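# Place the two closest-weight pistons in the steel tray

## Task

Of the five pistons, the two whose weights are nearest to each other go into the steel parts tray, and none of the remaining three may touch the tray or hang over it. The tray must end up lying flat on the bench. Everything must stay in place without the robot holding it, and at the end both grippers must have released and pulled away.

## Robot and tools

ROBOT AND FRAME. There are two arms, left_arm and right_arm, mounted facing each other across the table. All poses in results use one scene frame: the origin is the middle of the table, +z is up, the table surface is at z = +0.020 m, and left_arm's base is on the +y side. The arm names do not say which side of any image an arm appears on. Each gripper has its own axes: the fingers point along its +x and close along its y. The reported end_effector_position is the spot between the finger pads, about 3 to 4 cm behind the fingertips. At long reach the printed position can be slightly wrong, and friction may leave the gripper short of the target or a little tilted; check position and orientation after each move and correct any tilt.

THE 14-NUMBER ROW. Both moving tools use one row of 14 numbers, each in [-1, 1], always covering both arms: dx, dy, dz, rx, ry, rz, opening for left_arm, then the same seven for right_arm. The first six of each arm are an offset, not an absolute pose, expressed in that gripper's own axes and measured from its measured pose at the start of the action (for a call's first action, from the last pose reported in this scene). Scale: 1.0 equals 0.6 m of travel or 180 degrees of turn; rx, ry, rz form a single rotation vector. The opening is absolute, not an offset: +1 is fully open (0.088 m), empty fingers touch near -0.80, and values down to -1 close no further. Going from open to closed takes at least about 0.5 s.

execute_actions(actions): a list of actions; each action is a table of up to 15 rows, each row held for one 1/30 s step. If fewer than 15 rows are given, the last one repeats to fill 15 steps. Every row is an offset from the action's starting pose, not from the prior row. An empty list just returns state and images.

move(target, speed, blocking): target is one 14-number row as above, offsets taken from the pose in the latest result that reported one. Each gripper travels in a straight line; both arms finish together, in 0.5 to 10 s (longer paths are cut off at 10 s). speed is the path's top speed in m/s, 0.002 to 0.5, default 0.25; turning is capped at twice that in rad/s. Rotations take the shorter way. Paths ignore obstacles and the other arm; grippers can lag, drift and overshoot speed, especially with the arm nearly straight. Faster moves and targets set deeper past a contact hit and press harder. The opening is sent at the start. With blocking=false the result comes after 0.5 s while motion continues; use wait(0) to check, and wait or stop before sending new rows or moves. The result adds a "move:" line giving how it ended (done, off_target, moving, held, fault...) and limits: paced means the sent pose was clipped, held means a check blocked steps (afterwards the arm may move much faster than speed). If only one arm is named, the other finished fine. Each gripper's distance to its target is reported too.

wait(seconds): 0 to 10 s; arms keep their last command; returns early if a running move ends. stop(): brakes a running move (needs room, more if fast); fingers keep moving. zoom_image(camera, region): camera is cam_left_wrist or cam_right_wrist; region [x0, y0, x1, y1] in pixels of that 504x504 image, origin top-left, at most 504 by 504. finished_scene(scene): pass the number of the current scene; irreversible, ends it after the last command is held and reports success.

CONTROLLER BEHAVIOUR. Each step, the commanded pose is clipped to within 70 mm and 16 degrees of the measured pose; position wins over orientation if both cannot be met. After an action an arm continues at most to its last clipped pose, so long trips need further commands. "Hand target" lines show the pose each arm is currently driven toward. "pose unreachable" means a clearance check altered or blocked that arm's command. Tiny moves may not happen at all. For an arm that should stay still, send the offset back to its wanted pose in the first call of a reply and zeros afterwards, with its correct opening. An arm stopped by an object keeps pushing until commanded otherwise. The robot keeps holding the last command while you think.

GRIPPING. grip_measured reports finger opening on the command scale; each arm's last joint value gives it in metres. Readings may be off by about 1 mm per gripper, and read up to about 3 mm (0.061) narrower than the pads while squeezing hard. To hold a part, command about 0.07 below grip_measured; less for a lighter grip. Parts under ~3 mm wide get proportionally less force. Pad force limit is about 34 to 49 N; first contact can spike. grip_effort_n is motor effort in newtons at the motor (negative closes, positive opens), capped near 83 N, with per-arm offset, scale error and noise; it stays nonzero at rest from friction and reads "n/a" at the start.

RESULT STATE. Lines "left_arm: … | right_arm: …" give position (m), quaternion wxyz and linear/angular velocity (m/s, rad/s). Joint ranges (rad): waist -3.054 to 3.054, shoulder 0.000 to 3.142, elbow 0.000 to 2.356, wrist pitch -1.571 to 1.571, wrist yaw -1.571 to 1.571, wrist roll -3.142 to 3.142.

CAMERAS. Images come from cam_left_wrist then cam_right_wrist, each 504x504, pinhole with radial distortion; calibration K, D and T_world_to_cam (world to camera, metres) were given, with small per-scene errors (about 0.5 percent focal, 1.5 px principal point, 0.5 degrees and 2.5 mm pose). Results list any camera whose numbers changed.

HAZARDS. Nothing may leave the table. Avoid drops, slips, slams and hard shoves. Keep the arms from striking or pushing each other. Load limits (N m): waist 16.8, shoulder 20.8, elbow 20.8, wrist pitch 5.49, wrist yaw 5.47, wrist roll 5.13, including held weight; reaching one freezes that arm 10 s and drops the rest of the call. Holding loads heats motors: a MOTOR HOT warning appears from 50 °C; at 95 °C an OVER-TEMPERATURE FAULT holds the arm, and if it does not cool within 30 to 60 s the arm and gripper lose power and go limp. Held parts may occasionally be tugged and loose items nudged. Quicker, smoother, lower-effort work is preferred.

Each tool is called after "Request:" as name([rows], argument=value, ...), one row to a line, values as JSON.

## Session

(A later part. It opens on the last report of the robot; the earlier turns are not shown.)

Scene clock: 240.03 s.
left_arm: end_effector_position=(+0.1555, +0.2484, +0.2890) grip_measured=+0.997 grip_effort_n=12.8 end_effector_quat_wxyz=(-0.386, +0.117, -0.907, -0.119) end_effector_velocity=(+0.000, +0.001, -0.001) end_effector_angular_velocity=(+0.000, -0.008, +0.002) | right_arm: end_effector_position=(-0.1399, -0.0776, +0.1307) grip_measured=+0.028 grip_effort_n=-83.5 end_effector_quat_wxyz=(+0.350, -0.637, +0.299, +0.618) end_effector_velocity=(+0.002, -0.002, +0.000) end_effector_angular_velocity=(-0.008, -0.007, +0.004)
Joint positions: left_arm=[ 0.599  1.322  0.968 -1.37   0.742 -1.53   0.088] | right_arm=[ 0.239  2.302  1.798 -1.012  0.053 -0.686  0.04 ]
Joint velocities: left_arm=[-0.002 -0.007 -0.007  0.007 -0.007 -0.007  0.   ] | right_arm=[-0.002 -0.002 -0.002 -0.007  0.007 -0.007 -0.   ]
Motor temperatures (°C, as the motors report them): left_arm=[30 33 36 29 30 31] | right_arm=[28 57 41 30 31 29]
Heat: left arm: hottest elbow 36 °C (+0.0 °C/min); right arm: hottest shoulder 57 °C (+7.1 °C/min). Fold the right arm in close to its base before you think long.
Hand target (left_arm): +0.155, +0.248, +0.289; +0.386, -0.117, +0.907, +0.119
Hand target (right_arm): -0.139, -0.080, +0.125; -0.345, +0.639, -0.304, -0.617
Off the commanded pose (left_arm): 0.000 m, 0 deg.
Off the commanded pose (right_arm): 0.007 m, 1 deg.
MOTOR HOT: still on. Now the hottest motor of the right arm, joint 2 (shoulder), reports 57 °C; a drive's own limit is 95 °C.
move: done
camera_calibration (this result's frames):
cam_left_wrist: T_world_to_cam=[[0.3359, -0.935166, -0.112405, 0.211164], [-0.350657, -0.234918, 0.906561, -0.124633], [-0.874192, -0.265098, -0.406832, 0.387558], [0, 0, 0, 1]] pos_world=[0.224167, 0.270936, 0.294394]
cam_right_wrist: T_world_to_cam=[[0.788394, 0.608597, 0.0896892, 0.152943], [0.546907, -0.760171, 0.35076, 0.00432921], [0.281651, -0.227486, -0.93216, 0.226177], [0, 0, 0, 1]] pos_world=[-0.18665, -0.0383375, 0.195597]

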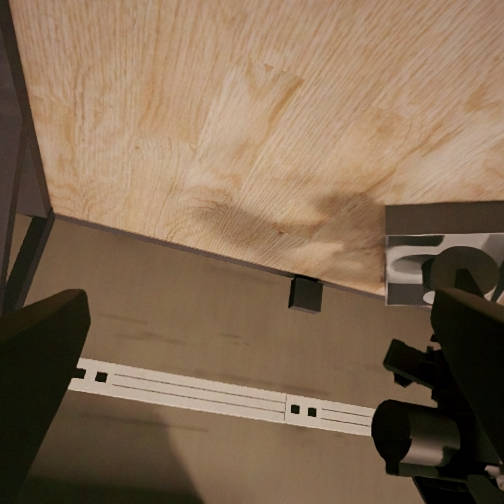

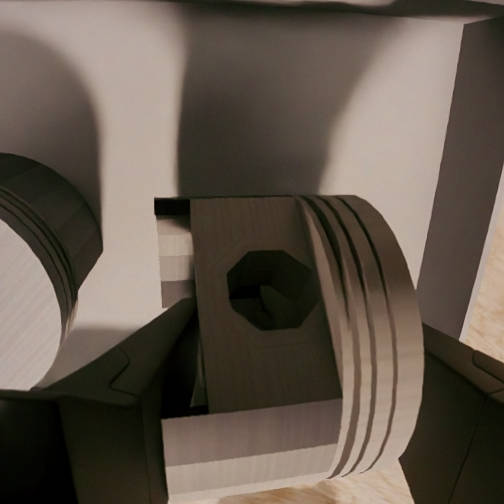

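Request:
move(target=[0,0,0,0,0,0,1,0.052,0.006,0,0,0,0,-0.3], speed=0.03)

Request:
move(target=[0,0,0,0,0,0,1,0,0,0,0,0,0,0.4])

Request:
move(target=[0,0,0,0,0,0,1,-0.25,0,-0.05,0,0,0,0.4], speed=0.15)

Scene clock: 243.20 s.
left_arm: end_effector_position=(+0.1555, +0.2484, +0.2890) grip_measured=+0.997 grip_effort_n=12.8 end_effector_quat_wxyz=(-0.386, +0.117, -0.907, -0.119) end_effector_velocity=(-0.001, +0.003, -0.003) end_effector_angular_velocity=(+0.023, -0.000, +0.002) | right_arm: end_effector_position=(-0.1398, -0.0743, +0.1072) grip_measured=+0.028 grip_effort_n=-83.5 end_effector_quat_wxyz=(+0.356, -0.635, +0.293, +0.620) end_effector_velocity=(+0.000, +0.001, -0.002) end_effector_angular_velocity=(+0.002, +0.007, +0.005)
Joint positions: left_arm=[ 0.599  1.322  0.968 -1.37   0.742 -1.53   0.088] | right_arm=[ 0.239  2.329  1.746 -0.914  0.054 -0.685  0.04 ]
Joint velocities: left_arm=[-0.002  0.002 -0.007 -0.007 -0.007 -0.007  0.   ] | right_arm=[-0.002  0.002 -0.002  0.007 -0.007 -0.007 -0.   ]
Motor temperatures (°C, as the motors report them): left_arm=[30 33 36 29 30 31] | right_arm=[28 57 41 30 31 29]
Heat: left arm: hottest elbow 36 °C (+0.0 °C/min); right arm: hottest shoulder 57 °C (+6.1 °C/min). Fold the right arm in close to its base before you think long.
Hand target (left_arm): +0.155, +0.248, +0.289; +0.386, -0.117, +0.907, +0.119
Hand target (right_arm): -0.141, -0.078, +0.099; -0.350, +0.637, -0.299, -0.618
Off the commanded pose (left_arm): 0.000 m, 0 deg.
Off the commanded pose (right_arm): 0.009 m, 1 deg.
MOTOR HOT: still on. Now the hottest motor of the right arm, joint 2 (shoulder), reports 57 °C; a drive's own limit is 95 °C.
move: off_target (right_arm)
camera_calibration (this result's frames):
cam_left_wrist: T_world_to_cam=[[0.3359, -0.935166, -0.112405, 0.211164], [-0.350657, -0.234918, 0.906561, -0.124633], [-0.874192, -0.265098, -0.406832, 0.387558], [0, 0, 0, 1]] pos_world=[0.224167, 0.270936, 0.294394]
cam_right_wrist: T_world_to_cam=[[0.788253, 0.606789, 0.102293, 0.151457], [0.546334, -0.766599, 0.337408, 0.0158985], [0.283154, -0.210077, -0.935784, 0.206867], [0, 0, 0, 1]] pos_world=[-0.186648, -0.0362569, 0.172726]

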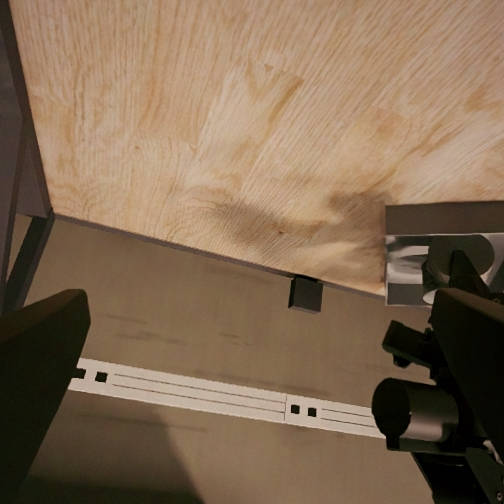

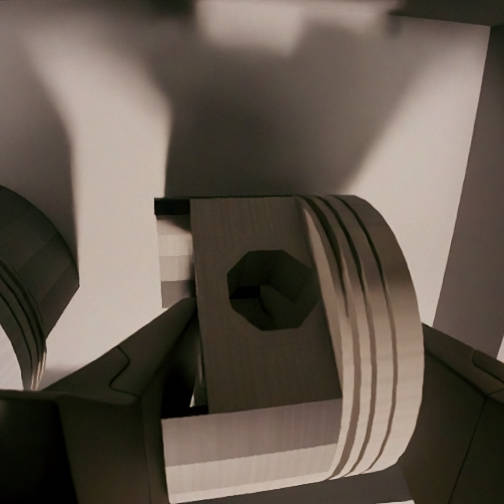

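Scene clock: 243.93 s.
left_arm: end_effector_position=(+0.1555, +0.2484, +0.2890) grip_measured=+0.997 grip_effort_n=12.8 end_effector_quat_wxyz=(-0.386, +0.117, -0.907, -0.119) end_effector_velocity=(-0.004, +0.004, +0.001) end_effector_angular_velocity=(+0.033, +0.017, +0.010) | right_arm: end_effector_position=(-0.1398, -0.0743, +0.1072) grip_measured=+0.394 grip_effort_n=20.2 end_effector_quat_wxyz=(+0.356, -0.635, +0.293, +0.620) end_effector_velocity=(-0.004, +0.001, -0.002) end_effector_angular_velocity=(+0.004, +0.022, -0.003)
Joint positions: left_arm=[ 0.599  1.322  0.968 -1.37   0.742 -1.53   0.088] | right_arm=[ 0.239  2.329  1.746 -0.914  0.054 -0.685  0.058]
Joint velocities: left_arm=[-0.007 -0.002 -0.002 -0.022  0.007 -0.022 -0.   ] | right_arm=[ 0.002  0.002 -0.002  0.007 -0.022  0.007  0.001]
Motor temperatures (°C, as the motors report them): left_arm=[30 33 36 29 30 31] | right_arm=[28 57 41 30 31 29]
Heat: left arm: hottest elbow 36 °C (+0.0 °C/min); right arm: hottest shoulder 57 °C (+6.1 °C/min). Fold the right arm in close to its base before you think long.
Hand target (left_arm): +0.155, +0.248, +0.289; +0.386, -0.117, +0.907, +0.119
Hand target (right_arm): -0.140, -0.074, +0.107; -0.356, +0.635, -0.293, -0.620
Off the commanded pose (left_arm): 0.000 m, 0 deg.
Off the commanded pose (right_arm): 0.000 m, 0 deg.
MOTOR HOT: still on. Now the hottest motor of the right arm, joint 2 (shoulder), reports 57 °C; a drive's own limit is 95 °C.
move: done
camera_calibration (this result's frames):
cam_left_wrist: T_world_to_cam=[[0.3359, -0.935166, -0.112405, 0.211164], [-0.350657, -0.234918, 0.906561, -0.124633], [-0.874192, -0.265098, -0.406832, 0.387558], [0, 0, 0, 1]] pos_world=[0.224167, 0.270936, 0.294394]
cam_right_wrist: T_world_to_cam=[[0.788253, 0.606789, 0.102293, 0.151457], [0.546334, -0.766599, 0.337408, 0.0158985], [0.283154, -0.210077, -0.935784, 0.206867], [0, 0, 0, 1]] pos_world=[-0.186648, -0.0362569, 0.172726]

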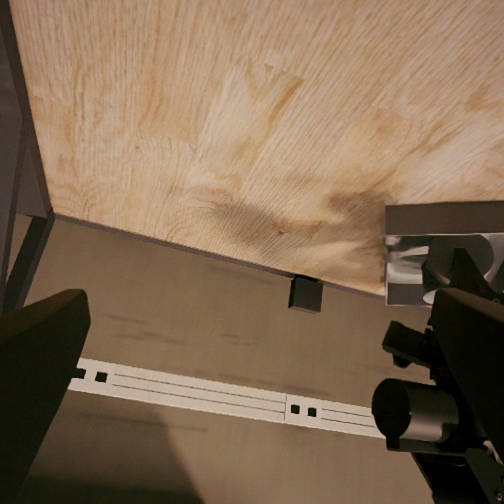

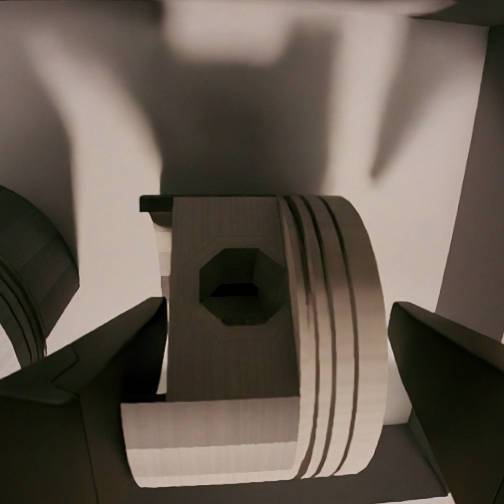

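Scene clock: 245.50 s.
left_arm: end_effector_position=(+0.1555, +0.2484, +0.2890) grip_measured=+0.997 grip_effort_n=13.3 end_effector_quat_wxyz=(-0.386, +0.117, -0.907, -0.119) end_effector_velocity=(-0.002, +0.003, -0.002) end_effector_angular_velocity=(+0.029, -0.000, +0.008) | right_arm: end_effector_position=(-0.1315, -0.1102, +0.2501) grip_measured=+0.397 grip_effort_n=20.7 end_effector_quat_wxyz=(+0.351, -0.637, +0.298, +0.618) end_effector_velocity=(-0.000, -0.001, +0.003) end_effector_angular_velocity=(-0.007, +0.008, +0.005)
Joint positions: left_arm=[ 0.599  1.322  0.968 -1.37   0.742 -1.53   0.088] | right_arm=[ 0.214  2.112  1.966 -1.365  0.054 -0.711  0.058]
Joint velocities: left_arm=[-0.007 -0.002 -0.007 -0.007 -0.007 -0.022  0.   ] | right_arm=[-0.002  0.002  0.017 -0.022 -0.007 -0.007 -0.   ]
Motor temperatures (°C, as the motors report them): left_arm=[30 33 36 29 30 31] | right_arm=[28 57 41 30 31 29]
Heat: left arm: hottest elbow 36 °C (+0.0 °C/min); right arm: hottest shoulder 57 °C (+6.0 °C/min). Fold the right arm in close to its base before you think long.
Hand target (left_arm): +0.155, +0.248, +0.289; +0.386, -0.117, +0.907, +0.119
Hand target (right_arm): -0.130, -0.109, +0.256; -0.356, +0.635, -0.293, -0.620
Off the commanded pose (left_arm): 0.000 m, 0 deg.
Off the commanded pose (right_arm): 0.006 m, 1 deg.
MOTOR HOT: still on. Now the hottest motor of the right arm, joint 2 (shoulder), reports 57 °C; a drive's own limit is 95 °C.
move: done
camera_calibration (this result's frames):
cam_left_wrist: T_world_to_cam=[[0.3359, -0.935166, -0.112405, 0.211164], [-0.350657, -0.234918, 0.906561, -0.124633], [-0.874192, -0.265098, -0.406832, 0.387558], [0, 0, 0, 1]] pos_world=[0.224167, 0.270936, 0.294394]
cam_right_wrist: T_world_to_cam=[[0.788032, 0.60854, 0.0931913, 0.15449], [0.546392, -0.761086, 0.349577, -0.066827], [0.283658, -0.224558, -0.932262, 0.328268], [0, 0, 0, 1]] pos_world=[-0.178345, -0.071159, 0.314996]

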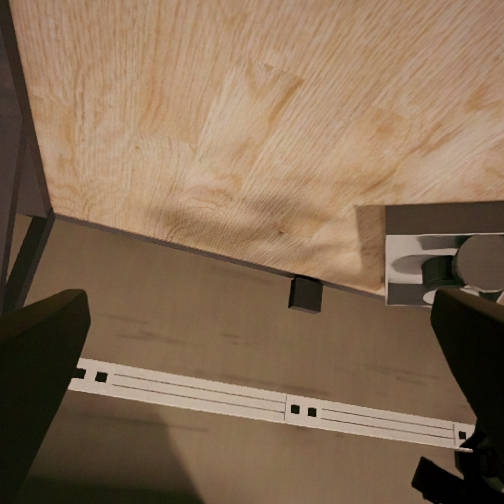

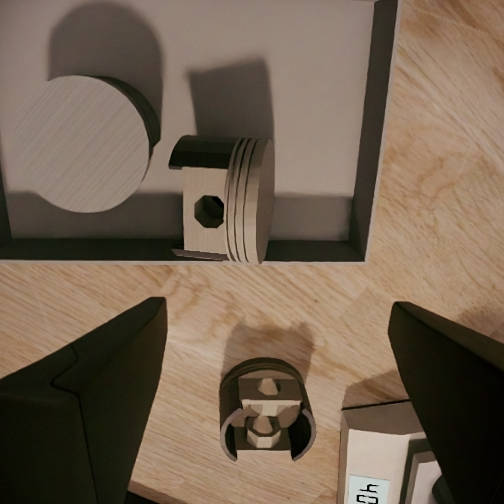

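Request:
move(target=[0,0,0,0,0,0,1,-0.05,0.15,-0.12,0,-0.05,0,1])

Scene clock: 247.43 s.
left_arm: end_effector_position=(+0.1555, +0.2484, +0.2890) grip_measured=+0.997 grip_effort_n=13.3 end_effector_quat_wxyz=(-0.386, +0.117, -0.907, -0.119) end_effector_velocity=(+0.002, -0.001, -0.004) end_effector_angular_velocity=(+0.006, -0.024, +0.010) | right_arm: end_effector_position=(-0.1639, -0.2188, +0.2749) grip_measured=+0.979 grip_effort_n=20.7 end_effector_quat_wxyz=(+0.375, -0.588, +0.269, +0.665) end_effector_velocity=(-0.001, -0.007, +0.003) end_effector_angular_velocity=(+0.003, +0.006, +0.006)
Joint positions: left_arm=[ 0.599  1.322  0.968 -1.37   0.742 -1.53   0.088] | right_arm=[ 0.24   1.562  1.352 -1.179 -0.041 -0.685  0.087]
Joint velocities: left_arm=[-0.002 -0.002 -0.007  0.022 -0.022 -0.022 -0.   ] | right_arm=[-0.002 -0.027 -0.017 -0.007 -0.007 -0.007  0.   ]
Motor temperatures (°C, as the motors report them): left_arm=[30 33 36 29 30 31] | right_arm=[28 57 41 30 31 29]
Heat: left arm: hottest elbow 36 °C (+0.0 °C/min); right arm: hottest shoulder 57 °C (+5.0 °C/min). Fold the right arm in close to its base before you think long.
Hand target (left_arm): +0.155, +0.248, +0.289; +0.386, -0.117, +0.907, +0.119
Hand target (right_arm): -0.165, -0.222, +0.274; -0.374, +0.587, -0.269, -0.666
Off the commanded pose (left_arm): 0.000 m, 0 deg.
Off the commanded pose (right_arm): 0.005 m, 0 deg.
MOTOR HOT: still on. Now the hottest motor of the right arm, joint 2 (shoulder), reports 57 °C; a drive's own limit is 95 °C.
move: done
camera_calibration (this result's frames):
cam_left_wrist: T_world_to_cam=[[0.3359, -0.935166, -0.112405, 0.211164], [-0.350657, -0.234918, 0.906561, -0.124633], [-0.874192, -0.265098, -0.406832, 0.387558], [0, 0, 0, 1]] pos_world=[0.224167, 0.270936, 0.294394]
cam_right_wrist: T_world_to_cam=[[0.789853, 0.604536, 0.103287, 0.240447], [0.578981, -0.790552, 0.199519, -0.100273], [0.20227, -0.09779, -0.974435, 0.362254], [0, 0, 0, 1]] pos_world=[-0.205135, -0.189205, 0.348164]

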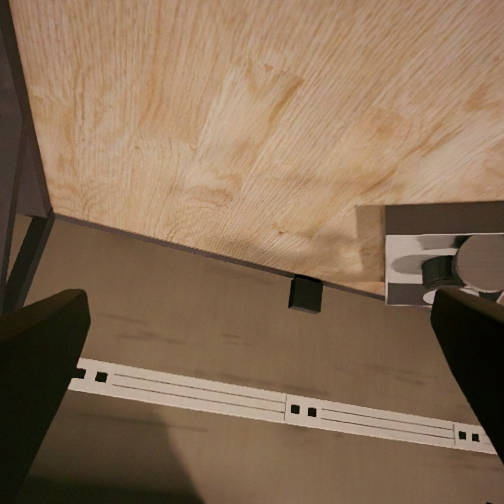

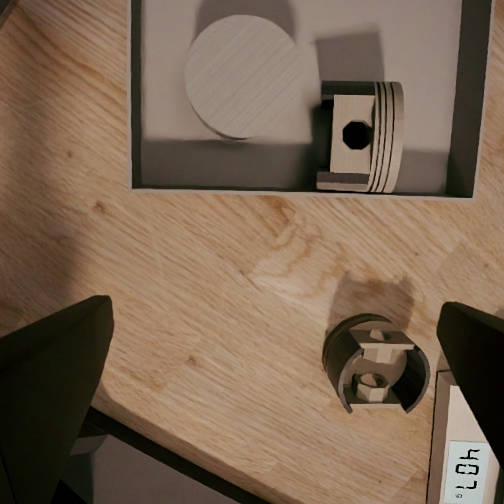

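Request:
finished_scene(scene=2)

The scene is finished: the task was done.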